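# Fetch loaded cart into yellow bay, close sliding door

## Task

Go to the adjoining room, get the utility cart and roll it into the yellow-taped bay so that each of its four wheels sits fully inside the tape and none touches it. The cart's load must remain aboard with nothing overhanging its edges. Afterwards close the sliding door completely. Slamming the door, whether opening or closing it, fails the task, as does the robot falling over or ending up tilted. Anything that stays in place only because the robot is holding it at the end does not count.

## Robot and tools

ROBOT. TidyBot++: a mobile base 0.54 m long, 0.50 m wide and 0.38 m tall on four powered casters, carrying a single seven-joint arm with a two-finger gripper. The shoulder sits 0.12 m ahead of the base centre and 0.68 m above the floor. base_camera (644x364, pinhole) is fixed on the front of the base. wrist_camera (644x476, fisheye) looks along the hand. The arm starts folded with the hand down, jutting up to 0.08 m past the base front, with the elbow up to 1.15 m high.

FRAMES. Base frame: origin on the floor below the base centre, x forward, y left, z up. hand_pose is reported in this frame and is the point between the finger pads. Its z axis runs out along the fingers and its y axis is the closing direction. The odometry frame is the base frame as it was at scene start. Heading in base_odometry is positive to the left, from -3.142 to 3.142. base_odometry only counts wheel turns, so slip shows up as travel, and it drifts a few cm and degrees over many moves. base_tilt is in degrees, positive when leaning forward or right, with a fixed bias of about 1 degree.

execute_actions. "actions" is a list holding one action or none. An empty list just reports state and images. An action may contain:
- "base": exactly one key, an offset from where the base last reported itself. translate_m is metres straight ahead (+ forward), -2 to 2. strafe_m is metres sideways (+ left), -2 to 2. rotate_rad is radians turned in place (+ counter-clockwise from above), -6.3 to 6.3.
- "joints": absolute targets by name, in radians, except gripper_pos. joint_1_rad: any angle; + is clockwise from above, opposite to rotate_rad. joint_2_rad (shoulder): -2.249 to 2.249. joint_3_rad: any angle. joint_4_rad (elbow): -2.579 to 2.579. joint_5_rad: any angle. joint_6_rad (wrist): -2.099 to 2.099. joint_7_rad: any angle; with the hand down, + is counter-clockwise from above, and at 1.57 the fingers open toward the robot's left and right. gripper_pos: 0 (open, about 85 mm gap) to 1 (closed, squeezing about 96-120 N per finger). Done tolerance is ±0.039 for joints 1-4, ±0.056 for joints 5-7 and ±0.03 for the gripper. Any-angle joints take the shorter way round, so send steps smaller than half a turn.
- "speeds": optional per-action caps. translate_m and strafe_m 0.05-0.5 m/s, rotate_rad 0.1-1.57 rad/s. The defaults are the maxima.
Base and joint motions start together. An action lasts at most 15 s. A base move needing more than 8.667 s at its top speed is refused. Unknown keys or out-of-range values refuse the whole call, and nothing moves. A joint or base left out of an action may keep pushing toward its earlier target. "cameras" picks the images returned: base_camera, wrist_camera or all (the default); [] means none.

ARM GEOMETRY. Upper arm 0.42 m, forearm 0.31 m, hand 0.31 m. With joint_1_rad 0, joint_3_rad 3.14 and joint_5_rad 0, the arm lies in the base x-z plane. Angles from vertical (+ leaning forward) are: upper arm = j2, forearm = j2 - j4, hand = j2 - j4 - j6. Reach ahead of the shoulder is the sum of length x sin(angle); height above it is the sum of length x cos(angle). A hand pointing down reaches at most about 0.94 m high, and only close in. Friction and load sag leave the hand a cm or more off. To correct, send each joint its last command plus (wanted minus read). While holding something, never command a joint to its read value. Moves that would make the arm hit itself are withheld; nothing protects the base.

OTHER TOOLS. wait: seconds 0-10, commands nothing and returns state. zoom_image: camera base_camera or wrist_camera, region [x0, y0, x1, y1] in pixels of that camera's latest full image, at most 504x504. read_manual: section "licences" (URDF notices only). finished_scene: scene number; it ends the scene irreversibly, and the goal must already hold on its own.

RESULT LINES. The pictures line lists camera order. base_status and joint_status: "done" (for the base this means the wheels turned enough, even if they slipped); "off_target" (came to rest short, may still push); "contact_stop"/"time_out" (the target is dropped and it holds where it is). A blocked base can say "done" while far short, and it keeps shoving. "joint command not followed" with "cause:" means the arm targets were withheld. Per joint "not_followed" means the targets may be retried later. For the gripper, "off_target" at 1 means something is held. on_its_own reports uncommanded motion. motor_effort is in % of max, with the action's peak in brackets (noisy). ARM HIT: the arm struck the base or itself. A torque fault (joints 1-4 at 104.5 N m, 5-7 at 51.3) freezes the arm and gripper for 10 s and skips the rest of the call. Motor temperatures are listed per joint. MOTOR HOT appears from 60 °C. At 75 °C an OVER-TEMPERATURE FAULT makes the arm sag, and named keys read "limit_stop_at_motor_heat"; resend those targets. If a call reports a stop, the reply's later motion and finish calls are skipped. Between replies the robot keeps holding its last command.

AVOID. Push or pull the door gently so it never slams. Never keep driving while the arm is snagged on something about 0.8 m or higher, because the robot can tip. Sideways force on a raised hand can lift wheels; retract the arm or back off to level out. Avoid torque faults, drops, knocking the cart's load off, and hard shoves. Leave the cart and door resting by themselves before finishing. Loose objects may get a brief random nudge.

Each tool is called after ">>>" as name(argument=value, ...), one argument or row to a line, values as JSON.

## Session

>>> execute_actions(
  actions=[],
)

Scene clock: 0.00 s.
Motor temperatures (°C, as the motors report them): [30 28 29 30 32 36 37]
base_odometry: x=+0.000 y=+0.000 heading=+0.000 (m, m, rad; odometry frame)
base_tilt: forward=-0.7 right=+0.2 (deg)
base_status: not commanded
joint_positions: joint_1_rad=+0.022 joint_2_rad=-0.337 joint_3_rad=+3.109 joint_4_rad=-2.544 joint_5_rad=-0.031 joint_6_rad=-0.921 joint_7_rad=+1.549 gripper_pos=+0.000
joint_status: not commanded
motor_effort: joint_1_rad=+0 joint_2_rad=-3 joint_3_rad=+1 joint_4_rad=+16 joint_5_rad=+0 joint_6_rad=+1 joint_7_rad=+2 (%)
hand_pose: x=+0.2366 y=+0.0090 z=+0.5808 quat_wxyz=(-0.007, +1.000, -0.016, +0.007) (m; base frame)
pictures: base_camera, wrist_camera
Images, in order (width x height): base_camera 644x364, wrist_camera 644x476.

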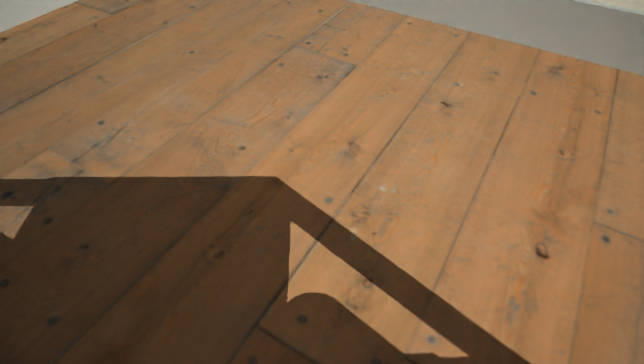

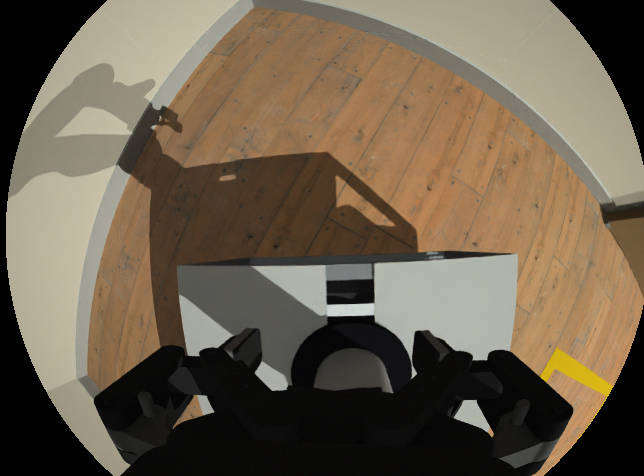

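>>> execute_actions(
  actions=[
    {"base":{"rotate_rad":-0.55},"joints":{"joint_6_rad":0.66,"joint_1_rad":0,"joint_3_rad":3.15,"joint_5_rad":0.02,"joint_7_rad":1.58}},
  ],
  cameras=[],
)

>>> execute_actions(
  actions=[
    {"base":{"strafe_m":-1.6}},
  ],
)

Scene clock: 4.57 s.
Motor temperatures (°C, as the motors report them): [30 28 29 30 32 36 37]
base_odometry: x=+0.000 y=+0.000 heading=-0.549 (m, m, rad; odometry frame)
base_tilt: forward=-0.7 right=+0.2 (deg)
base_status: done
joint_positions: joint_1_rad=+0.020 joint_2_rad=-0.337 joint_3_rad=+3.137 joint_4_rad=-2.542 joint_5_rad=-0.023 joint_6_rad=+0.644 joint_7_rad=+1.557 gripper_pos=+0.000
joint_status: all done
motor_effort: joint_1_rad=+0(0) joint_2_rad=-7(7) joint_3_rad=+1(3) joint_4_rad=+18(18) joint_5_rad=+0(1) joint_6_rad=+7(7) joint_7_rad=+1(2) (%)
hand_pose: x=+0.5441 y=-0.0091 z=+0.8953 quat_wxyz=(-0.001, +0.704, -0.021, +0.710) (m; base frame)
pictures: none
No camera images: the call's "cameras" was empty. Leave "cameras" out to get every camera's image.

Scene clock: 9.13 s.
Motor temperatures (°C, as the motors report them): [30 28 29 30 32 36 37]
base_odometry: x=-0.837 y=-1.364 heading=-0.550 (m, m, rad; odometry frame)
base_tilt: forward=-0.7 right=+0.2 (deg)
base_status: done
joint_positions: joint_1_rad=+0.019 joint_2_rad=-0.337 joint_3_rad=+3.143 joint_4_rad=-2.542 joint_5_rad=-0.021 joint_6_rad=+0.644 joint_7_rad=+1.557 gripper_pos=+0.000
joint_status: not commanded
motor_effort: joint_1_rad=+0(0) joint_2_rad=-7(7) joint_3_rad=+1(3) joint_4_rad=+18(19) joint_5_rad=+0(0) joint_6_rad=+8(8) joint_7_rad=+2(2) (%)
hand_pose: x=+0.5441 y=-0.0112 z=+0.8953 quat_wxyz=(+0.000, +0.704, -0.023, +0.710) (m; base frame)
pictures: base_camera, wrist_camera
Images, in order (width x height): base_camera 644x364, wrist_camera 644x476.

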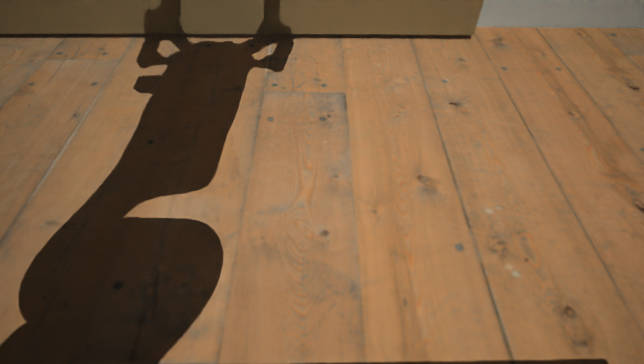

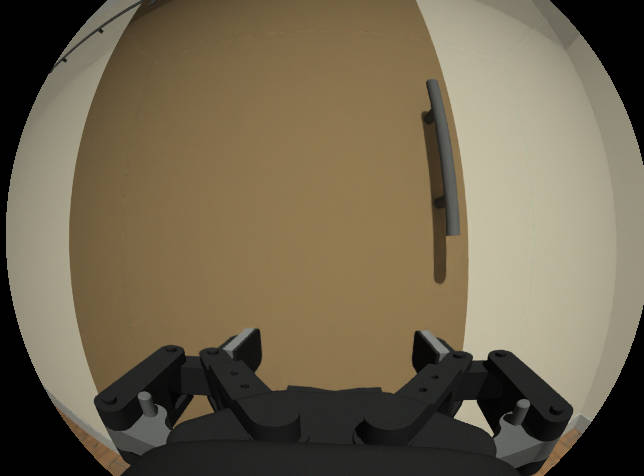

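>>> execute_actions(
  actions=[
    {"base":{"strafe_m":-0.21},"joints":{"joint_4_rad":-2.08,"joint_6_rad":0.15}},
  ],
  cameras=[],
)

>>> execute_actions(
  actions=[
    {"base":{"translate_m":0.13}},
  ],
)

Scene clock: 14.87 s.
Motor temperatures (°C, as the motors report them): [30 28 29 30 32 36 37]
base_odometry: x=-0.948 y=-1.543 heading=-0.551 (m, m, rad; odometry frame)
base_tilt: forward=-0.6 right=+0.3 (deg)
base_status: done
joint_positions: joint_1_rad=+0.018 joint_2_rad=-0.337 joint_3_rad=+3.148 joint_4_rad=-2.088 joint_5_rad=-0.021 joint_6_rad=+0.189 joint_7_rad=+1.557 gripper_pos=+0.000
joint_status: all done
motor_effort: joint_1_rad=+0(1) joint_2_rad=-10(10) joint_3_rad=+2(3) joint_4_rad=+21(22) joint_5_rad=-1(0) joint_6_rad=+8(8) joint_7_rad=+2(2) (%)
hand_pose: x=+0.6003 y=-0.0123 z=+1.0254 quat_wxyz=(-0.003, +0.704, -0.023, +0.710) (m; base frame)
pictures: none
No camera images: the call's "cameras" was empty. Leave "cameras" out to get every camera's image.

Scene clock: 16.27 s.
Motor temperatures (°C, as the motors report them): [30 28 29 30 32 36 37]
base_odometry: x=-0.837 y=-1.611 heading=-0.551 (m, m, rad; odometry frame)
base_tilt: forward=-0.7 right=+0.2 (deg)
base_status: done
joint_positions: joint_1_rad=+0.018 joint_2_rad=-0.333 joint_3_rad=+3.148 joint_4_rad=-2.087 joint_5_rad=-0.021 joint_6_rad=+0.188 joint_7_rad=+1.557 gripper_pos=+0.000
joint_status: not commanded
motor_effort: joint_1_rad=+0(0) joint_2_rad=-10(13) joint_3_rad=+1(3) joint_4_rad=+21(22) joint_5_rad=-1(1) joint_6_rad=+8(8) joint_7_rad=+2(2) (%)
hand_pose: x=+0.6019 y=-0.0123 z=+1.0233 quat_wxyz=(-0.003, +0.705, -0.023, +0.709) (m; base frame)
pictures: base_camera, wrist_camera
Images, in order (width x height): base_camera 644x364, wrist_camera 644x476.

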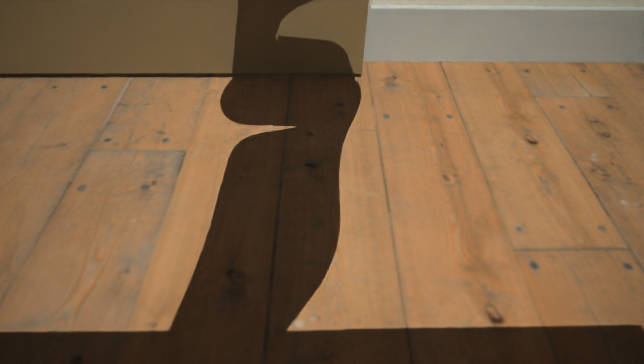

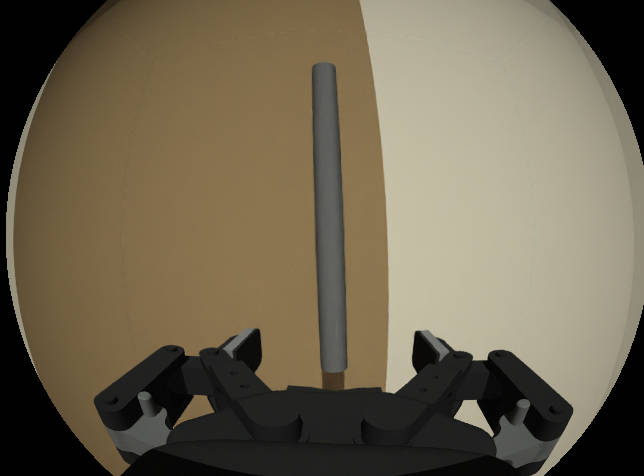

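>>> execute_actions(
  actions=[
    {"base":{"translate_m":0.105},"speeds":{"translate_m":0.1}},
  ],
  cameras=[],
)

>>> execute_actions(
  actions=[
    {"joints":{"gripper_pos":0.6}},
  ],
  cameras=["wrist_camera"],
)

>>> execute_actions(
  actions=[
    {"base":{"strafe_m":0.65},"speeds":{"strafe_m":0.12}},
  ],
)

Scene clock: 21.10 s.
Motor temperatures (°C, as the motors report them): [30 28 29 31 32 36 37]
base_odometry: x=-0.747 y=-1.666 heading=-0.551 (m, m, rad; odometry frame)
base_tilt: forward=-0.6 right=+0.2 (deg)
base_status: done
joint_positions: joint_1_rad=+0.018 joint_2_rad=-0.334 joint_3_rad=+3.148 joint_4_rad=-2.087 joint_5_rad=-0.021 joint_6_rad=+0.188 joint_7_rad=+1.557 gripper_pos=+0.000
joint_status: not commanded
motor_effort: joint_1_rad=+0(1) joint_2_rad=-10(13) joint_3_rad=+1(2) joint_4_rad=+21(22) joint_5_rad=+0(0) joint_6_rad=+8(8) joint_7_rad=+1(2) (%)
hand_pose: x=+0.6013 y=-0.0123 z=+1.0242 quat_wxyz=(-0.003, +0.705, -0.023, +0.709) (m; base frame)
pictures: none
No camera images: the call's "cameras" was empty. Leave "cameras" out to get every camera's image.

Scene clock: 21.97 s.
Motor temperatures (°C, as the motors report them): [30 28 29 31 32 36 37]
base_odometry: x=-0.747 y=-1.666 heading=-0.551 (m, m, rad; odometry frame)
base_tilt: forward=-0.6 right=+0.2 (deg)
base_status: not commanded
joint_positions: joint_1_rad=+0.018 joint_2_rad=-0.334 joint_3_rad=+3.148 joint_4_rad=-2.087 joint_5_rad=-0.021 joint_6_rad=+0.188 joint_7_rad=+1.557 gripper_pos=+0.600
joint_status: all done
motor_effort: joint_1_rad=+0(0) joint_2_rad=-10(10) joint_3_rad=+1(2) joint_4_rad=+22(21) joint_5_rad=-1(0) joint_6_rad=+7(8) joint_7_rad=+1(2) (%)
hand_pose: x=+0.6013 y=-0.0123 z=+1.0242 quat_wxyz=(-0.003, +0.705, -0.023, +0.709) (m; base frame)
pictures: wrist_camera
Images, in order (width x height): wrist_camera 644x476.

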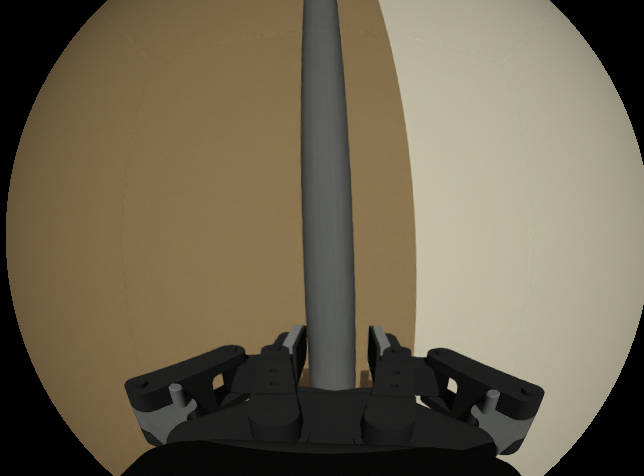

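Scene clock: 28.40 s.
Motor temperatures (°C, as the motors report them): [30 28 29 31 32 36 37]
base_odometry: x=-0.407 y=-1.113 heading=-0.551 (m, m, rad; odometry frame)
base_tilt: forward=-0.7 right=+0.3 (deg)
base_status: done
joint_positions: joint_1_rad=+0.086 joint_2_rad=-0.354 joint_3_rad=+3.242 joint_4_rad=-2.092 joint_5_rad=-0.021 joint_6_rad=+0.176 joint_7_rad=+1.561 gripper_pos=+0.600
joint_status: not commanded
motor_effort: joint_1_rad=-13(25) joint_2_rad=-5(15) joint_3_rad=-15(31) joint_4_rad=+23(26) joint_5_rad=+1(4) joint_6_rad=+8(10) joint_7_rad=+1(1) (%)
hand_pose: x=+0.5861 y=-0.0974 z=+1.0261 quat_wxyz=(+0.042, +0.699, -0.088, +0.708) (m; base frame)
pictures: base_camera, wrist_camera
Images, in order (width x height): base_camera 644x364, wrist_camera 644x476.

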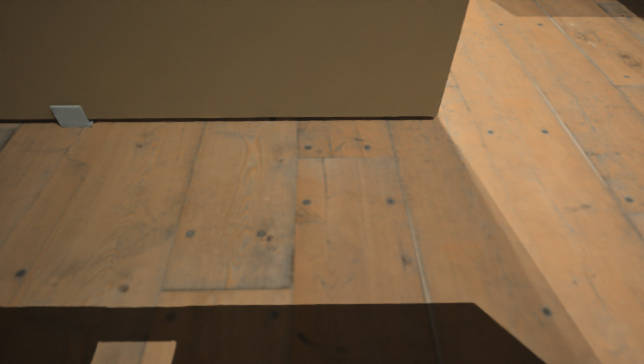

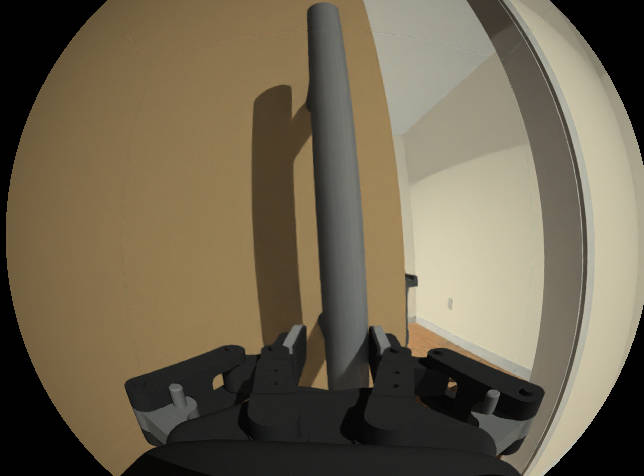

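Stiffer door; get a deeper hold.

>>> execute_actions(
  actions=[
    {"base":{"translate_m":0.025}},
  ],
  cameras=[],
)

>>> execute_actions(
  actions=[
    {"base":{"strafe_m":0.38},"speeds":{"strafe_m":0.07}},
  ],
)

>>> execute_actions(
  actions=[
    {"base":{"strafe_m":-0.07},"joints":{"gripper_pos":0.1}},
  ],
  cameras=[],
)

>>> execute_actions(
  actions=[
    {"base":{"translate_m":-0.12}},
  ],
  cameras=[],
)

>>> execute_actions(
  actions=[
    {"base":{"strafe_m":-0.53},"joints":{"joint_6_rad":-0.3}},
  ],
)

Scene clock: 32.13 s.
Motor temperatures (°C, as the motors report them): [30 28 29 31 32 36 37]
base_odometry: x=-0.385 y=-1.126 heading=-0.552 (m, m, rad; odometry frame)
base_tilt: forward=-0.8 right=+0.2 (deg)
base_status: done
joint_positions: joint_1_rad=+0.086 joint_2_rad=-0.355 joint_3_rad=+3.244 joint_4_rad=-2.091 joint_5_rad=-0.021 joint_6_rad=+0.176 joint_7_rad=+1.561 gripper_pos=+0.600
joint_status: not commanded
motor_effort: joint_1_rad=-14(17) joint_2_rad=-7(7) joint_3_rad=-17(20) joint_4_rad=+22(24) joint_5_rad=+2(3) joint_6_rad=+7(9) joint_7_rad=+1(1) (%)
hand_pose: x=+0.5857 y=-0.0978 z=+1.0275 quat_wxyz=(+0.042, +0.698, -0.088, +0.709) (m; base frame)
pictures: none
No camera images: the call's "cameras" was empty. Leave "cameras" out to get every camera's image.

Scene clock: 38.43 s.
Motor temperatures (°C, as the motors report them): [30 28 29 31 32 36 37]
base_odometry: x=-0.186 y=-0.802 heading=-0.552 (m, m, rad; odometry frame)
base_tilt: forward=-0.7 right=+0.3 (deg)
base_status: done
joint_positions: joint_1_rad=+0.098 joint_2_rad=-0.355 joint_3_rad=+3.258 joint_4_rad=-2.089 joint_5_rad=-0.021 joint_6_rad=+0.176 joint_7_rad=+1.561 gripper_pos=+0.600
joint_status: not commanded
motor_effort: joint_1_rad=-15(24) joint_2_rad=-4(12) joint_3_rad=-18(30) joint_4_rad=+23(26) joint_5_rad=+2(4) joint_6_rad=+7(9) joint_7_rad=+1(1) (%)
hand_pose: x=+0.5833 y=-0.1116 z=+1.0283 quat_wxyz=(+0.050, +0.697, -0.099, +0.709) (m; base frame)
pictures: base_camera, wrist_camera
Images, in order (width x height): base_camera 644x364, wrist_camera 644x476.

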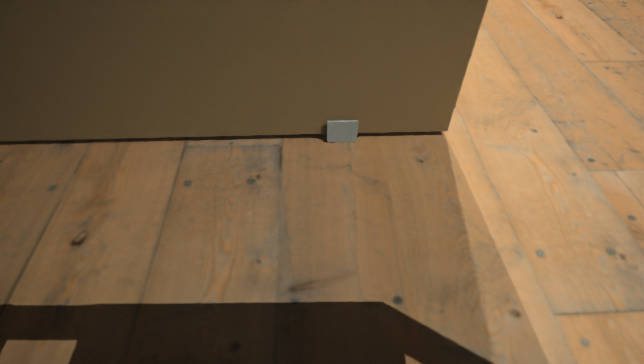

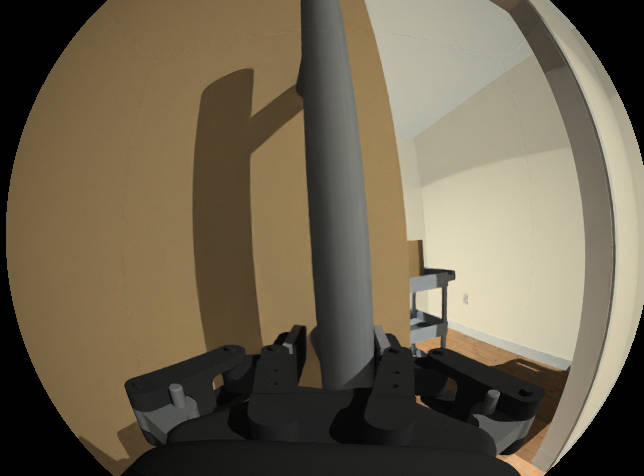

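Scene clock: 39.53 s.
Motor temperatures (°C, as the motors report them): [30 28 29 31 32 36 37]
base_odometry: x=-0.223 y=-0.862 heading=-0.551 (m, m, rad; odometry frame)
base_tilt: forward=-0.6 right=+0.3 (deg)
base_status: done
joint_positions: joint_1_rad=+0.017 joint_2_rad=-0.352 joint_3_rad=+3.163 joint_4_rad=-2.088 joint_5_rad=-0.021 joint_6_rad=+0.176 joint_7_rad=+1.561 gripper_pos=+0.100
joint_status: all done
motor_effort: joint_1_rad=-3(15) joint_2_rad=-9(10) joint_3_rad=-1(17) joint_4_rad=+21(23) joint_5_rad=+0(1) joint_6_rad=+7(8) joint_7_rad=+2(1) (%)
hand_pose: x=+0.5949 y=-0.0200 z=+1.0283 quat_wxyz=(+0.001, +0.703, -0.028, +0.711) (m; base frame)
pictures: none
No camera images: the call's "cameras" was empty. Leave "cameras" out to get every camera's image.

Scene clock: 40.87 s.
Motor temperatures (°C, as the motors report them): [30 28 29 31 32 36 37]
base_odometry: x=-0.326 y=-0.799 heading=-0.552 (m, m, rad; odometry frame)
base_tilt: forward=-0.7 right=+0.3 (deg)
base_status: done
joint_positions: joint_1_rad=+0.015 joint_2_rad=-0.346 joint_3_rad=+3.159 joint_4_rad=-2.087 joint_5_rad=-0.021 joint_6_rad=+0.176 joint_7_rad=+1.561 gripper_pos=+0.100
joint_status: not commanded
motor_effort: joint_1_rad=+0(2) joint_2_rad=-10(12) joint_3_rad=+1(1) joint_4_rad=+21(22) joint_5_rad=-1(0) joint_6_rad=+8(9) joint_7_rad=+2(1) (%)
hand_pose: x=+0.5973 y=-0.0168 z=+1.0259 quat_wxyz=(-0.001, +0.705, -0.025, +0.709) (m; base frame)
pictures: none
No camera images: the call's "cameras" was empty. Leave "cameras" out to get every camera's image.

Scene clock: 43.30 s.
Motor temperatures (°C, as the motors report them): [30 28 29 31 32 36 37]
base_odometry: x=-0.604 y=-1.250 heading=-0.552 (m, m, rad; odometry frame)
base_tilt: forward=-0.6 right=+0.3 (deg)
base_status: done
joint_positions: joint_1_rad=+0.015 joint_2_rad=-0.346 joint_3_rad=+3.156 joint_4_rad=-2.083 joint_5_rad=-0.021 joint_6_rad=-0.284 joint_7_rad=+1.561 gripper_pos=+0.100
joint_status: all done
motor_effort: joint_1_rad=+0(1) joint_2_rad=-9(10) joint_3_rad=+1(3) joint_4_rad=+21(23) joint_5_rad=-1(0) joint_6_rad=+7(8) joint_7_rad=+2(2) (%)
hand_pose: x=+0.5668 y=-0.0105 z=+0.8902 quat_wxyz=(-0.005, +0.847, -0.025, +0.531) (m; base frame)
pictures: base_camera, wrist_camera
Images, in order (width x height): base_camera 644x364, wrist_camera 644x476.

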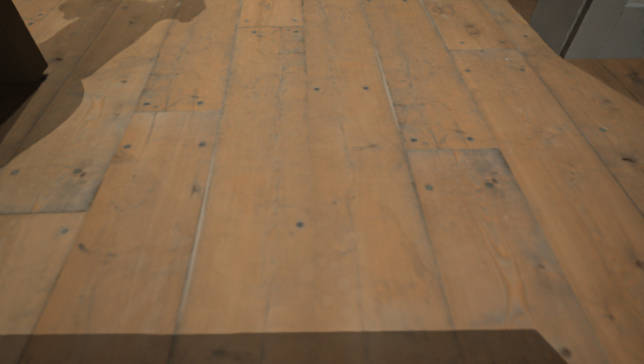

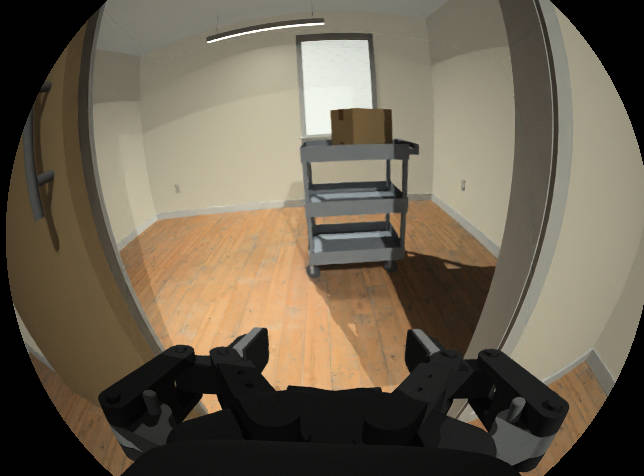

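>>> execute_actions(
  actions=[
    {"base":{"rotate_rad":0.035},"joints":{"joint_2_rad":0.19,"joint_4_rad":-0.86,"joint_6_rad":-2.09,"gripper_pos":0.5}},
  ],
  cameras=[],
)

>>> execute_actions(
  actions=[
    {"base":{"translate_m":1.33}},
  ],
  cameras=[],
)

>>> execute_actions(
  actions=[
    {"base":{"strafe_m":-0.6}},
  ],
)

Scene clock: 50.87 s.
Motor temperatures (°C, as the motors report them): [30 28 29 31 32 36 37]
base_odometry: x=-0.604 y=-1.250 heading=-0.517 (m, m, rad; odometry frame)
base_tilt: forward=-0.7 right=+0.3 (deg)
base_status: done
joint_positions: joint_1_rad=+0.013 joint_2_rad=+0.170 joint_3_rad=+3.152 joint_4_rad=-0.870 joint_5_rad=-0.021 joint_6_rad=-2.053 joint_7_rad=+1.561 gripper_pos=+0.500
joint_status: all done
motor_effort: joint_1_rad=+0(1) joint_2_rad=-21(21) joint_3_rad=+1(3) joint_4_rad=+14(21) joint_5_rad=-1(1) joint_6_rad=-1(8) joint_7_rad=+2(2) (%)
hand_pose: x=+0.4766 y=-0.0006 z=+0.9447 quat_wxyz=(-0.008, +1.000, -0.011, +0.024) (m; base frame)
pictures: none
No camera images: the call's "cameras" was empty. Leave "cameras" out to get every camera's image.

Scene clock: 54.90 s.
Motor temperatures (°C, as the motors report them): [30 28 29 31 32 36 37]
base_odometry: x=+0.552 y=-1.909 heading=-0.518 (m, m, rad; odometry frame)
base_tilt: forward=-0.6 right=+0.3 (deg)
base_status: done
joint_positions: joint_1_rad=+0.013 joint_2_rad=+0.186 joint_3_rad=+3.152 joint_4_rad=-0.868 joint_5_rad=-0.021 joint_6_rad=-2.054 joint_7_rad=+1.561 gripper_pos=+0.500
joint_status: not commanded
motor_effort: joint_1_rad=+1(1) joint_2_rad=-22(24) joint_3_rad=+1(0) joint_4_rad=+14(15) joint_5_rad=-1(1) joint_6_rad=+0(1) joint_7_rad=+1(2) (%)
hand_pose: x=+0.4806 y=-0.0008 z=+0.9396 quat_wxyz=(-0.008, +1.000, -0.012, +0.017) (m; base frame)
pictures: none
No camera images: the call's "cameras" was empty. Leave "cameras" out to get every camera's image.

Scene clock: 57.47 s.
Motor temperatures (°C, as the motors report them): [30 28 29 31 32 36 37]
base_odometry: x=+0.255 y=-2.431 heading=-0.517 (m, m, rad; odometry frame)
base_tilt: forward=-0.7 right=+0.2 (deg)
base_status: done
joint_positions: joint_1_rad=+0.011 joint_2_rad=+0.186 joint_3_rad=+3.152 joint_4_rad=-0.868 joint_5_rad=-0.019 joint_6_rad=-2.054 joint_7_rad=+1.561 gripper_pos=+0.500
joint_status: not commanded
motor_effort: joint_1_rad=+0(3) joint_2_rad=-22(24) joint_3_rad=+1(3) joint_4_rad=+14(15) joint_5_rad=+0(2) joint_6_rad=-1(0) joint_7_rad=+2(2) (%)
hand_pose: x=+0.4806 y=-0.0007 z=+0.9396 quat_wxyz=(-0.007, +1.000, -0.011, +0.017) (m; base frame)
pictures: base_camera, wrist_camera
Images, in order (width x height): base_camera 644x364, wrist_camera 644x476.

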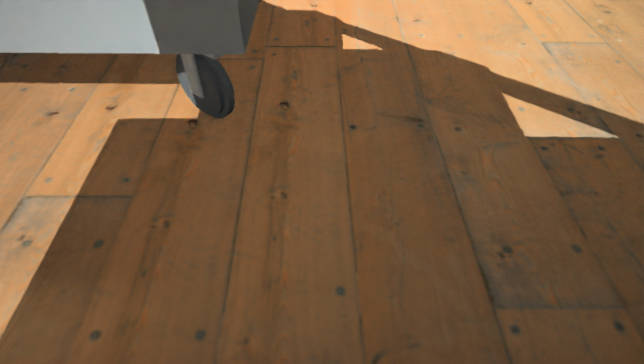

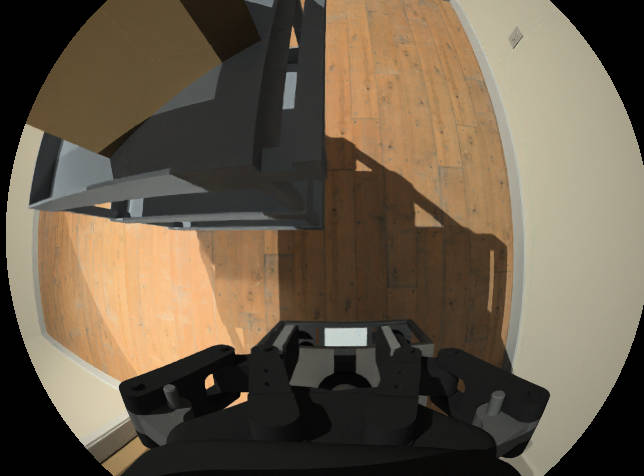

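>>> execute_actions(
  actions=[
    {"base":{"strafe_m":0.03}},
  ],
  cameras=[],
)

>>> execute_actions(
  actions=[
    {"base":{"translate_m":0.28},"speeds":{"translate_m":0.2}},
  ],
  cameras=[],
)

>>> execute_actions(
  actions=[
    {"joints":{"joint_2_rad":0.15,"joint_4_rad":-1.02,"joint_6_rad":-1.93}},
  ],
)

Scene clock: 62.63 s.
Motor temperatures (°C, as the motors report them): [30 28 29 31 32 36 37]
base_odometry: x=+0.270 y=-2.404 heading=-0.517 (m, m, rad; odometry frame)
base_tilt: forward=-0.6 right=+0.3 (deg)
base_status: done
joint_positions: joint_1_rad=+0.005 joint_2_rad=+0.186 joint_3_rad=+3.150 joint_4_rad=-0.868 joint_5_rad=-0.018 joint_6_rad=-2.054 joint_7_rad=+1.561 gripper_pos=+0.500
joint_status: not commanded
motor_effort: joint_1_rad=+0(2) joint_2_rad=-22(23) joint_3_rad=+1(1) joint_4_rad=+14(15) joint_5_rad=-1(2) joint_6_rad=-1(1) joint_7_rad=+1(2) (%)
hand_pose: x=+0.4806 y=+0.0019 z=+0.9396 quat_wxyz=(-0.007, +1.000, -0.007, +0.017) (m; base frame)
pictures: none
No camera images: the call's "cameras" was empty. Leave "cameras" out to get every camera's image.

Scene clock: 64.80 s.
Motor temperatures (°C, as the motors report them): [30 28 29 31 32 36 37]
base_odometry: x=+0.513 y=-2.543 heading=-0.518 (m, m, rad; odometry frame)
base_tilt: forward=-0.6 right=+0.3 (deg)
base_status: done
joint_positions: joint_1_rad=+0.005 joint_2_rad=+0.189 joint_3_rad=+3.150 joint_4_rad=-0.868 joint_5_rad=-0.018 joint_6_rad=-2.054 joint_7_rad=+1.561 gripper_pos=+0.500
joint_status: not commanded
motor_effort: joint_1_rad=+0(1) joint_2_rad=-22(25) joint_3_rad=+1(1) joint_4_rad=+15(15) joint_5_rad=+0(0) joint_6_rad=-1(0) joint_7_rad=+2(2) (%)
hand_pose: x=+0.4814 y=+0.0019 z=+0.9386 quat_wxyz=(-0.007, +1.000, -0.007, +0.015) (m; base frame)
pictures: none
No camera images: the call's "cameras" was empty. Leave "cameras" out to get every camera's image.

Scene clock: 65.90 s.
Motor temperatures (°C, as the motors report them): [30 28 29 31 32 36 37]
base_odometry: x=+0.513 y=-2.543 heading=-0.518 (m, m, rad; odometry frame)
base_tilt: forward=-0.6 right=+0.3 (deg)
base_status: not commanded
joint_positions: joint_1_rad=+0.005 joint_2_rad=+0.171 joint_3_rad=+3.150 joint_4_rad=-1.012 joint_5_rad=-0.018 joint_6_rad=-1.967 joint_7_rad=+1.561 gripper_pos=+0.500
joint_status: all done
motor_effort: joint_1_rad=+0(0) joint_2_rad=-21(23) joint_3_rad=+1(1) joint_4_rad=+15(16) joint_5_rad=+0(0) joint_6_rad=-2(1) joint_7_rad=+2(1) (%)
hand_pose: x=+0.4791 y=+0.0020 z=+0.9043 quat_wxyz=(-0.008, +1.000, -0.008, -0.004) (m; base frame)
pictures: base_camera, wrist_camera
Images, in order (width x height): base_camera 644x364, wrist_camera 644x476.

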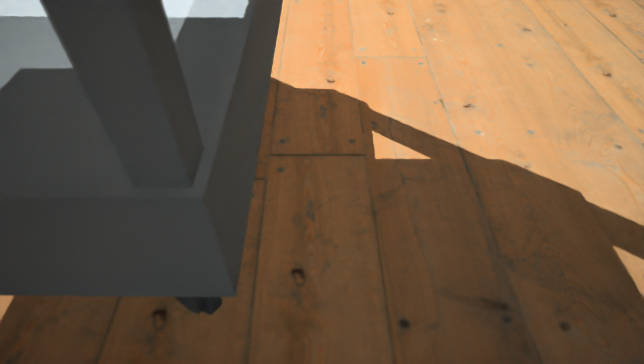

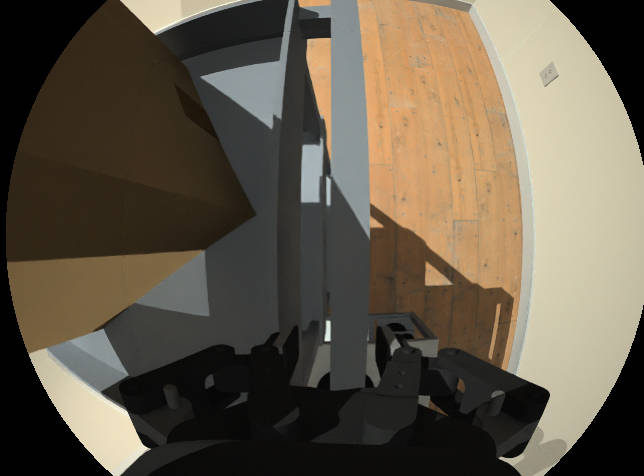

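>>> execute_actions(
  actions=[
    {"base":{"strafe_m":-0.008},"joints":{"gripper_pos":0.55}},
  ],
  cameras=[],
)

>>> execute_actions(
  actions=[
    {"joints":{"joint_2_rad":0.105,"joint_4_rad":-1.24,"joint_6_rad":-1.75}},
  ],
  cameras=["wrist_camera"],
)

>>> execute_actions(
  actions=[
    {"joints":{"gripper_pos":1}},
  ],
  cameras=[],
)

>>> execute_actions(
  actions=[
    {"base":{"translate_m":-0.13},"joints":{"joint_7_rad":1.36},"speeds":{"translate_m":0.1}},
  ],
  cameras=[],
)

>>> execute_actions(
  actions=[
    {"base":{"translate_m":-0.12},"joints":{"joint_7_rad":1.14},"speeds":{"translate_m":0.1}},
  ],
  cameras=[],
)

>>> execute_actions(
  actions=[
    {"base":{"strafe_m":0.15},"joints":{"joint_7_rad":0.9},"speeds":{"strafe_m":0.1}},
  ],
)

Scene clock: 76.50 s.
Motor temperatures (°C, as the motors report them): [30 28 29 31 32 36 37]
base_odometry: x=+0.509 y=-2.550 heading=-0.517 (m, m, rad; odometry frame)
base_tilt: forward=-0.6 right=+0.3 (deg)
base_status: done
joint_positions: joint_1_rad=+0.005 joint_2_rad=+0.169 joint_3_rad=+3.150 joint_4_rad=-1.012 joint_5_rad=-0.018 joint_6_rad=-1.967 joint_7_rad=+1.561 gripper_pos=+0.550
joint_status: all done
motor_effort: joint_1_rad=+0(3) joint_2_rad=-22(23) joint_3_rad=+1(1) joint_4_rad=+15(15) joint_5_rad=-1(2) joint_6_rad=-1(1) joint_7_rad=+2(1) (%)
hand_pose: x=+0.4787 y=+0.0019 z=+0.9049 quat_wxyz=(-0.007, +1.000, -0.008, -0.003) (m; base frame)
pictures: none
No camera images: the call's "cameras" was empty. Leave "cameras" out to get every camera's image.

Scene clock: 77.73 s.
Motor temperatures (°C, as the motors report them): [30 28 29 31 32 36 37]
base_odometry: x=+0.509 y=-2.550 heading=-0.517 (m, m, rad; odometry frame)
base_tilt: forward=-0.6 right=+0.3 (deg)
base_status: not commanded
joint_positions: joint_1_rad=+0.005 joint_2_rad=+0.126 joint_3_rad=+3.150 joint_4_rad=-1.232 joint_5_rad=-0.018 joint_6_rad=-1.789 joint_7_rad=+1.561 gripper_pos=+0.550
joint_status: all done
motor_effort: joint_1_rad=+1(0) joint_2_rad=-21(22) joint_3_rad=+1(1) joint_4_rad=+16(16) joint_5_rad=+0(0) joint_6_rad=-1(1) joint_7_rad=+2(1) (%)
hand_pose: x=+0.4777 y=+0.0020 z=+0.8544 quat_wxyz=(-0.008, +1.000, -0.010, -0.002) (m; base frame)
pictures: wrist_camera
Images, in order (width x height): wrist_camera 644x476.

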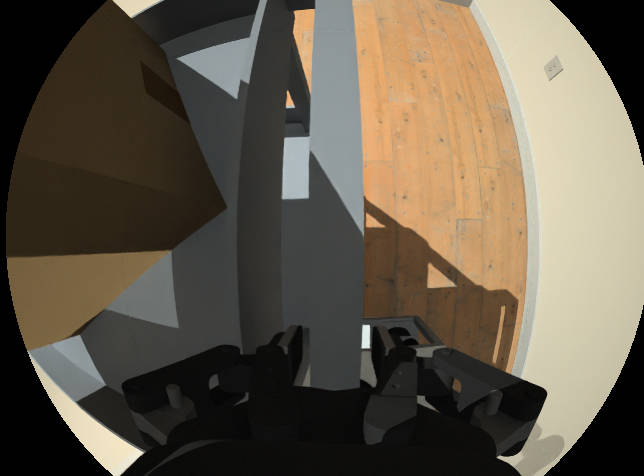

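Scene clock: 78.53 s.
Motor temperatures (°C, as the motors report them): [30 28 29 31 32 36 37]
base_odometry: x=+0.509 y=-2.550 heading=-0.517 (m, m, rad; odometry frame)
base_tilt: forward=-0.7 right=+0.3 (deg)
base_status: not commanded
joint_positions: joint_1_rad=+0.004 joint_2_rad=+0.123 joint_3_rad=+3.150 joint_4_rad=-1.233 joint_5_rad=-0.016 joint_6_rad=-1.788 joint_7_rad=+1.561 gripper_pos=+0.744
joint_status: gripper_pos off_target (ended at +0.744, target +1.000)
motor_effort: joint_1_rad=+2(2) joint_2_rad=-22(23) joint_3_rad=+2(3) joint_4_rad=+17(18) joint_5_rad=-1(2) joint_6_rad=-3(0) joint_7_rad=+1(1) (%)
hand_pose: x=+0.4774 y=+0.0020 z=+0.8551 quat_wxyz=(-0.007, +1.000, -0.009, -0.001) (m; base frame)
pictures: none
No camera images: the call's "cameras" was empty. Leave "cameras" out to get every camera's image.

Scene clock: 80.40 s.
Motor temperatures (°C, as the motors report them): [30 28 29 31 32 36 37]
base_odometry: x=+0.396 y=-2.486 heading=-0.517 (m, m, rad; odometry frame)
base_tilt: forward=-0.7 right=+0.2 (deg)
base_status: done
joint_positions: joint_1_rad=+0.000 joint_2_rad=+0.114 joint_3_rad=+3.158 joint_4_rad=-1.244 joint_5_rad=-0.004 joint_6_rad=-1.768 joint_7_rad=+1.341 gripper_pos=+0.745
joint_status: all done
motor_effort: joint_1_rad=-3(6) joint_2_rad=-23(26) joint_3_rad=-2(7) joint_4_rad=+17(18) joint_5_rad=+2(5) joint_6_rad=+0(4) joint_7_rad=+7(10) (%)
hand_pose: x=+0.4792 y=-0.0029 z=+0.8550 quat_wxyz=(-0.002, +0.992, -0.122, +0.008) (m; base frame)
pictures: none
No camera images: the call's "cameras" was empty. Leave "cameras" out to get every camera's image.

Scene clock: 82.17 s.
Motor temperatures (°C, as the motors report them): [30 28 29 31 32 36 37]
base_odometry: x=+0.292 y=-2.427 heading=-0.517 (m, m, rad; odometry frame)
base_tilt: forward=-0.6 right=+0.2 (deg)
base_status: done
joint_positions: joint_1_rad=-0.007 joint_2_rad=+0.111 joint_3_rad=+3.149 joint_4_rad=-1.248 joint_5_rad=-0.002 joint_6_rad=-1.763 joint_7_rad=+1.120 gripper_pos=+0.745
joint_status: all done
motor_effort: joint_1_rad=-1(5) joint_2_rad=-22(27) joint_3_rad=+0(6) joint_4_rad=+17(19) joint_5_rad=+2(6) joint_6_rad=+1(6) joint_7_rad=+5(8) (%)
hand_pose: x=+0.4791 y=+0.0018 z=+0.8550 quat_wxyz=(-0.003, +0.975, -0.224, +0.010) (m; base frame)
pictures: none
No camera images: the call's "cameras" was empty. Leave "cameras" out to get every camera's image.

Scene clock: 84.23 s.
Motor temperatures (°C, as the motors report them): [30 28 29 31 32 36 37]
base_odometry: x=+0.366 y=-2.296 heading=-0.517 (m, m, rad; odometry frame)
base_tilt: forward=-0.6 right=+0.3 (deg)
base_status: done
joint_positions: joint_1_rad=+0.029 joint_2_rad=+0.105 joint_3_rad=+3.183 joint_4_rad=-1.254 joint_5_rad=+0.015 joint_6_rad=-1.764 joint_7_rad=+0.886 gripper_pos=+0.745
joint_status: all done
motor_effort: joint_1_rad=-7(10) joint_2_rad=-21(23) joint_3_rad=-6(9) joint_4_rad=+18(21) joint_5_rad=-2(7) joint_6_rad=+0(8) joint_7_rad=+7(12) (%)
hand_pose: x=+0.4756 y=-0.0274 z=+0.8552 quat_wxyz=(+0.006, +0.929, -0.370, +0.012) (m; base frame)
pictures: base_camera, wrist_camera
Images, in order (width x height): base_camera 644x364, wrist_camera 644x476.

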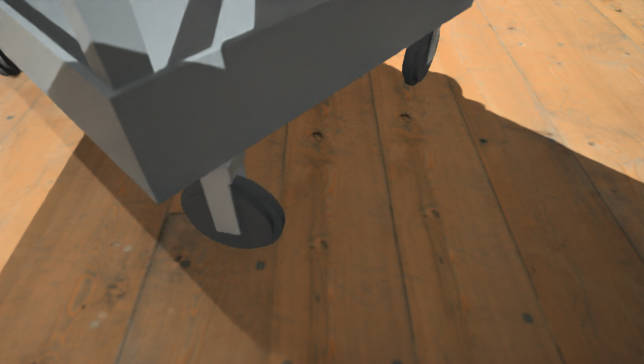

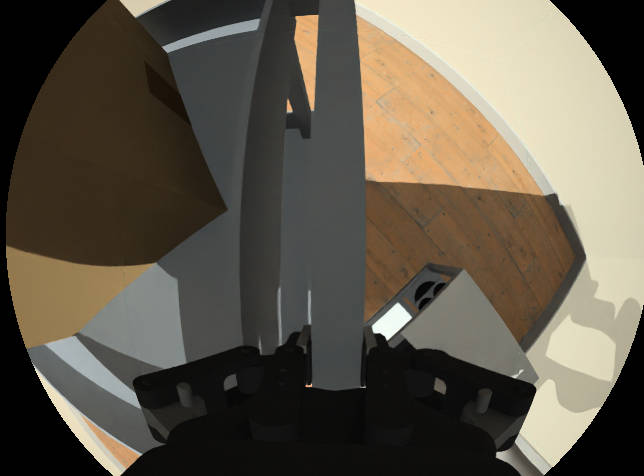

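>>> execute_actions(
  actions=[
    {"base":{"strafe_m":0.17},"joints":{"joint_7_rad":0.6},"speeds":{"strafe_m":0.1}},
  ],
  cameras=[],
)

>>> execute_actions(
  actions=[
    {"base":{"strafe_m":0.17},"joints":{"joint_7_rad":0.32},"speeds":{"strafe_m":0.1}},
  ],
  cameras=[],
)

>>> execute_actions(
  actions=[
    {"base":{"strafe_m":0.17},"joints":{"joint_7_rad":0.05},"speeds":{"strafe_m":0.1}},
  ],
  cameras=[],
)

>>> execute_actions(
  actions=[
    {"base":{"translate_m":-0.8},"speeds":{"translate_m":0.15}},
  ],
)

Scene clock: 93.63 s.
Motor temperatures (°C, as the motors report them): [30 29 29 31 32 36 37]
base_odometry: x=+0.450 y=-2.148 heading=-0.517 (m, m, rad; odometry frame)
base_tilt: forward=-0.6 right=+0.2 (deg)
base_status: done
joint_positions: joint_1_rad=+0.028 joint_2_rad=+0.108 joint_3_rad=+3.186 joint_4_rad=-1.250 joint_5_rad=+0.018 joint_6_rad=-1.764 joint_7_rad=+0.574 gripper_pos=+0.745
joint_status: all done
motor_effort: joint_1_rad=-7(10) joint_2_rad=-22(25) joint_3_rad=-6(9) joint_4_rad=+17(21) joint_5_rad=-2(8) joint_6_rad=-2(6) joint_7_rad=+9(9) (%)
hand_pose: x=+0.4772 y=-0.0294 z=+0.8552 quat_wxyz=(+0.006, +0.859, -0.511, +0.014) (m; base frame)
pictures: none
No camera images: the call's "cameras" was empty. Leave "cameras" out to get every camera's image.

Scene clock: 95.90 s.
Motor temperatures (°C, as the motors report them): [30 29 29 31 32 36 37]
base_odometry: x=+0.533 y=-2.000 heading=-0.517 (m, m, rad; odometry frame)
base_tilt: forward=-0.6 right=+0.2 (deg)
base_status: done
joint_positions: joint_1_rad=+0.027 joint_2_rad=+0.110 joint_3_rad=+3.186 joint_4_rad=-1.248 joint_5_rad=+0.021 joint_6_rad=-1.763 joint_7_rad=+0.293 gripper_pos=+0.745
joint_status: all done
motor_effort: joint_1_rad=-6(10) joint_2_rad=-24(25) joint_3_rad=-5(9) joint_4_rad=+16(19) joint_5_rad=-1(7) joint_6_rad=-4(5) joint_7_rad=+8(8) (%)
hand_pose: x=+0.4781 y=-0.0296 z=+0.8552 quat_wxyz=(+0.005, +0.780, -0.626, +0.016) (m; base frame)
pictures: none
No camera images: the call's "cameras" was empty. Leave "cameras" out to get every camera's image.

Scene clock: 98.17 s.
Motor temperatures (°C, as the motors report them): [30 29 29 31 32 36 37]
base_odometry: x=+0.617 y=-1.853 heading=-0.517 (m, m, rad; odometry frame)
base_tilt: forward=-0.6 right=+0.2 (deg)
base_status: done
joint_positions: joint_1_rad=+0.029 joint_2_rad=+0.111 joint_3_rad=+3.187 joint_4_rad=-1.247 joint_5_rad=+0.022 joint_6_rad=-1.763 joint_7_rad=+0.023 gripper_pos=+0.745
joint_status: all done
motor_effort: joint_1_rad=-7(11) joint_2_rad=-22(25) joint_3_rad=-6(9) joint_4_rad=+17(18) joint_5_rad=-3(7) joint_6_rad=+1(6) joint_7_rad=+9(8) (%)
hand_pose: x=+0.4783 y=-0.0311 z=+0.8552 quat_wxyz=(+0.003, +0.687, -0.726, +0.017) (m; base frame)
pictures: none
No camera images: the call's "cameras" was empty. Leave "cameras" out to get every camera's image.

Scene clock: 104.20 s.
Motor temperatures (°C, as the motors report them): [30 29 29 31 32 36 37]
base_odometry: x=-0.078 y=-1.457 heading=-0.517 (m, m, rad; odometry frame)
base_tilt: forward=-0.6 right=+0.2 (deg)
base_status: done
joint_positions: joint_1_rad=-0.048 joint_2_rad=+0.115 joint_3_rad=+3.094 joint_4_rad=-1.244 joint_5_rad=+0.004 joint_6_rad=-1.755 joint_7_rad=+0.081 gripper_pos=+0.745
joint_status: not commanded
motor_effort: joint_1_rad=+13(14) joint_2_rad=-20(31) joint_3_rad=+14(14) joint_4_rad=+17(19) joint_5_rad=+8(9) joint_6_rad=+4(10) joint_7_rad=-7(7) (%)
hand_pose: x=+0.4810 y=+0.0339 z=+0.8550 quat_wxyz=(-0.011, +0.766, -0.642, +0.009) (m; base frame)
pictures: base_camera, wrist_camera
Images, in order (width x height): base_camera 644x364, wrist_camera 644x476.

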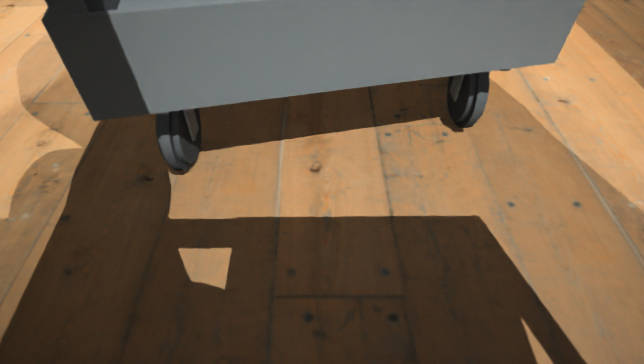

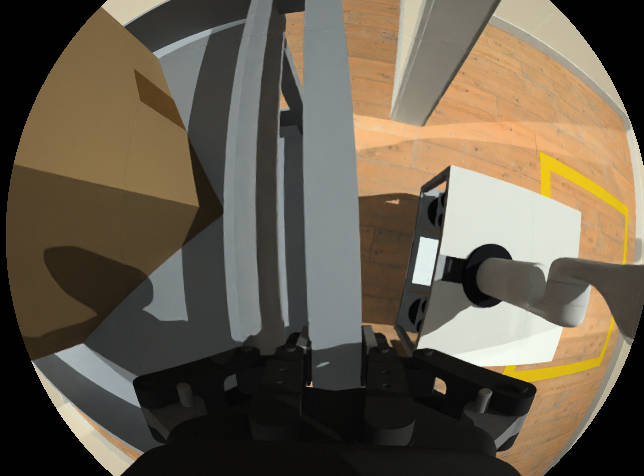

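Cart swings left; compensate.

>>> execute_actions(
  actions=[
    {"base":{"strafe_m":-0.06},"joints":{"joint_7_rad":-0.12,"joint_1_rad":0.05},"speeds":{"strafe_m":0.08}},
  ],
  cameras=[],
)

>>> execute_actions(
  actions=[
    {"base":{"translate_m":-0.5},"speeds":{"translate_m":0.12}},
  ],
)

Scene clock: 110.47 s.
Motor temperatures (°C, as the motors report them): [30 29 29 31 32 36 37]
base_odometry: x=-0.108 y=-1.509 heading=-0.517 (m, m, rad; odometry frame)
base_tilt: forward=-0.5 right=+0.3 (deg)
base_status: done
joint_positions: joint_1_rad=+0.019 joint_2_rad=+0.112 joint_3_rad=+3.128 joint_4_rad=-1.247 joint_5_rad=-0.016 joint_6_rad=-1.758 joint_7_rad=-0.093 gripper_pos=+0.745
joint_status: all done
motor_effort: joint_1_rad=+3(19) joint_2_rad=-18(24) joint_3_rad=+4(21) joint_4_rad=+15(20) joint_5_rad=-1(11) joint_6_rad=+3(7) joint_7_rad=+1(14) (%)
hand_pose: x=+0.4809 y=+0.0044 z=+0.8550 quat_wxyz=(-0.015, +0.673, -0.740, +0.002) (m; base frame)
pictures: none
No camera images: the call's "cameras" was empty. Leave "cameras" out to get every camera's image.

Scene clock: 115.30 s.
Motor temperatures (°C, as the motors report them): [30 29 29 31 32 36 37]
base_odometry: x=-0.543 y=-1.262 heading=-0.517 (m, m, rad; odometry frame)
base_tilt: forward=-0.7 right=+0.3 (deg)
base_status: done
joint_positions: joint_1_rad=+0.082 joint_2_rad=+0.119 joint_3_rad=+3.189 joint_4_rad=-1.239 joint_5_rad=+0.017 joint_6_rad=-1.754 joint_7_rad=-0.125 gripper_pos=+0.745
joint_status: not commanded
motor_effort: joint_1_rad=-9(11) joint_2_rad=-21(29) joint_3_rad=-7(9) joint_4_rad=+15(18) joint_5_rad=-3(6) joint_6_rad=+3(7) joint_7_rad=+5(4) (%)
hand_pose: x=+0.4825 y=-0.0501 z=+0.8550 quat_wxyz=(-0.003, +0.610, -0.792, +0.018) (m; base frame)
pictures: base_camera, wrist_camera
Images, in order (width x height): base_camera 644x364, wrist_camera 644x476.

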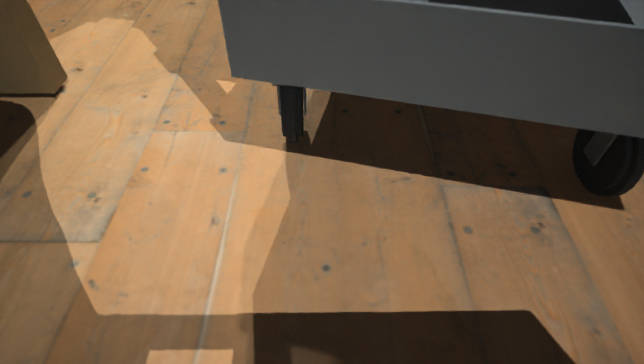

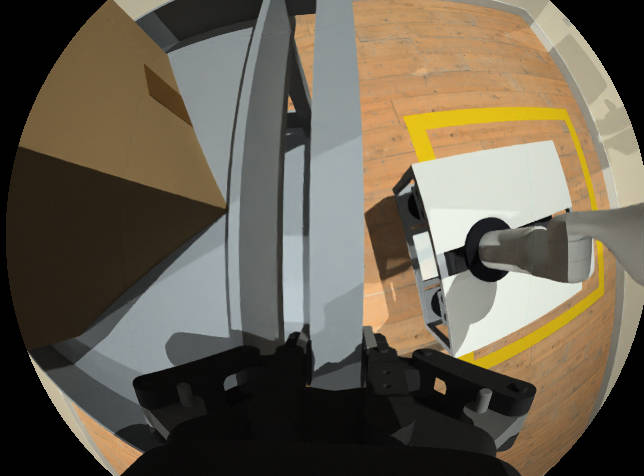

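Overcorrected.

>>> execute_actions(
  actions=[
    {"base":{"strafe_m":0.05},"joints":{"joint_7_rad":0.03,"joint_1_rad":0.0},"speeds":{"strafe_m":0.08}},
  ],
  cameras=[],
)

>>> execute_actions(
  actions=[
    {"base":{"translate_m":-0.4},"speeds":{"translate_m":0.12}},
  ],
  cameras=["base_camera"],
)

>>> execute_actions(
  actions=[
    {"base":{"translate_m":-0.4},"speeds":{"translate_m":0.12}},
  ],
)

Scene clock: 119.50 s.
Motor temperatures (°C, as the motors report them): [30 29 29 31 32 36 37]
base_odometry: x=-0.518 y=-1.218 heading=-0.517 (m, m, rad; odometry frame)
base_tilt: forward=-0.7 right=+0.3 (deg)
base_status: done
joint_positions: joint_1_rad=+0.073 joint_2_rad=+0.113 joint_3_rad=+3.215 joint_4_rad=-1.246 joint_5_rad=+0.044 joint_6_rad=-1.757 joint_7_rad=-0.044 gripper_pos=+0.745
joint_status: joint_1_rad off_target (ended at +0.073, target +0.000); joint_7_rad off_target (ended at -0.044, target +0.030)
motor_effort: joint_1_rad=-11(16) joint_2_rad=-19(24) joint_3_rad=-10(15) joint_4_rad=+19(20) joint_5_rad=-4(10) joint_6_rad=+6(6) joint_7_rad=+9(13) (%)
hand_pose: x=+0.4771 y=-0.0633 z=+0.8551 quat_wxyz=(+0.010, +0.633, -0.773, +0.027) (m; base frame)
pictures: none
No camera images: the call's "cameras" was empty. Leave "cameras" out to get every camera's image.

Scene clock: 123.47 s.
Motor temperatures (°C, as the motors report them): [30 29 29 31 32 36 37]
base_odometry: x=-0.866 y=-1.021 heading=-0.517 (m, m, rad; odometry frame)
base_tilt: forward=-0.6 right=+0.2 (deg)
base_status: done
joint_positions: joint_1_rad=-0.041 joint_2_rad=+0.114 joint_3_rad=+3.101 joint_4_rad=-1.245 joint_5_rad=+0.016 joint_6_rad=-1.751 joint_7_rad=+0.058 gripper_pos=+0.745
joint_status: not commanded
on_its_own: joint_7_rad moved +0.102 to your old target +0.030
motor_effort: joint_1_rad=+12(12) joint_2_rad=-21(28) joint_3_rad=+12(13) joint_4_rad=+16(19) joint_5_rad=+7(7) joint_6_rad=+2(5) joint_7_rad=-6(6) (%)
hand_pose: x=+0.4827 y=+0.0253 z=+0.8550 quat_wxyz=(-0.008, +0.754, -0.657, +0.015) (m; base frame)
pictures: base_camera
Images, in order (width x height): base_camera 644x364.

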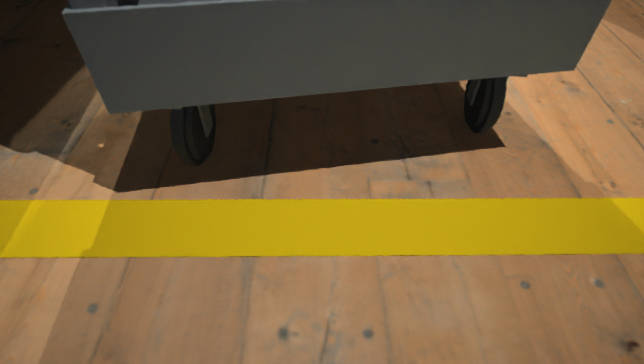

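Scene clock: 127.43 s.
Motor temperatures (°C, as the motors report them): [30 29 29 31 32 36 37]
base_odometry: x=-1.214 y=-0.823 heading=-0.517 (m, m, rad; odometry frame)
base_tilt: forward=-0.7 right=+0.2 (deg)
base_status: done
joint_positions: joint_1_rad=-0.051 joint_2_rad=+0.115 joint_3_rad=+3.092 joint_4_rad=-1.243 joint_5_rad=+0.012 joint_6_rad=-1.746 joint_7_rad=+0.066 gripper_pos=+0.745
joint_status: not commanded
motor_effort: joint_1_rad=+14(15) joint_2_rad=-20(30) joint_3_rad=+14(15) joint_4_rad=+17(18) joint_5_rad=+8(8) joint_6_rad=+3(10) joint_7_rad=-7(7) (%)
hand_pose: x=+0.4842 y=+0.0335 z=+0.8550 quat_wxyz=(-0.011, +0.762, -0.647, +0.015) (m; base frame)
pictures: base_camera, wrist_camera
Images, in order (width x height): base_camera 644x364, wrist_camera 644x476.

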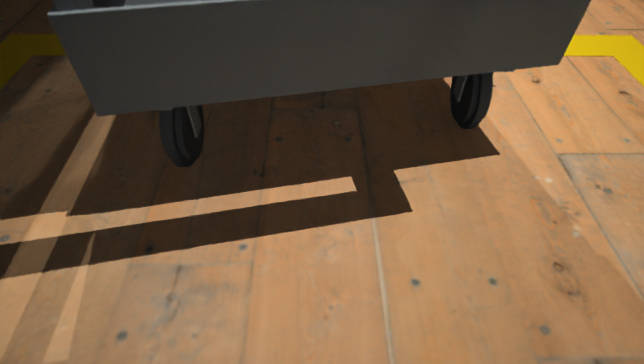

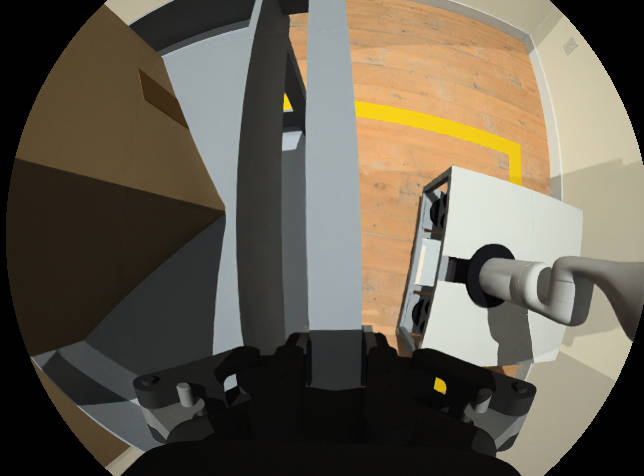

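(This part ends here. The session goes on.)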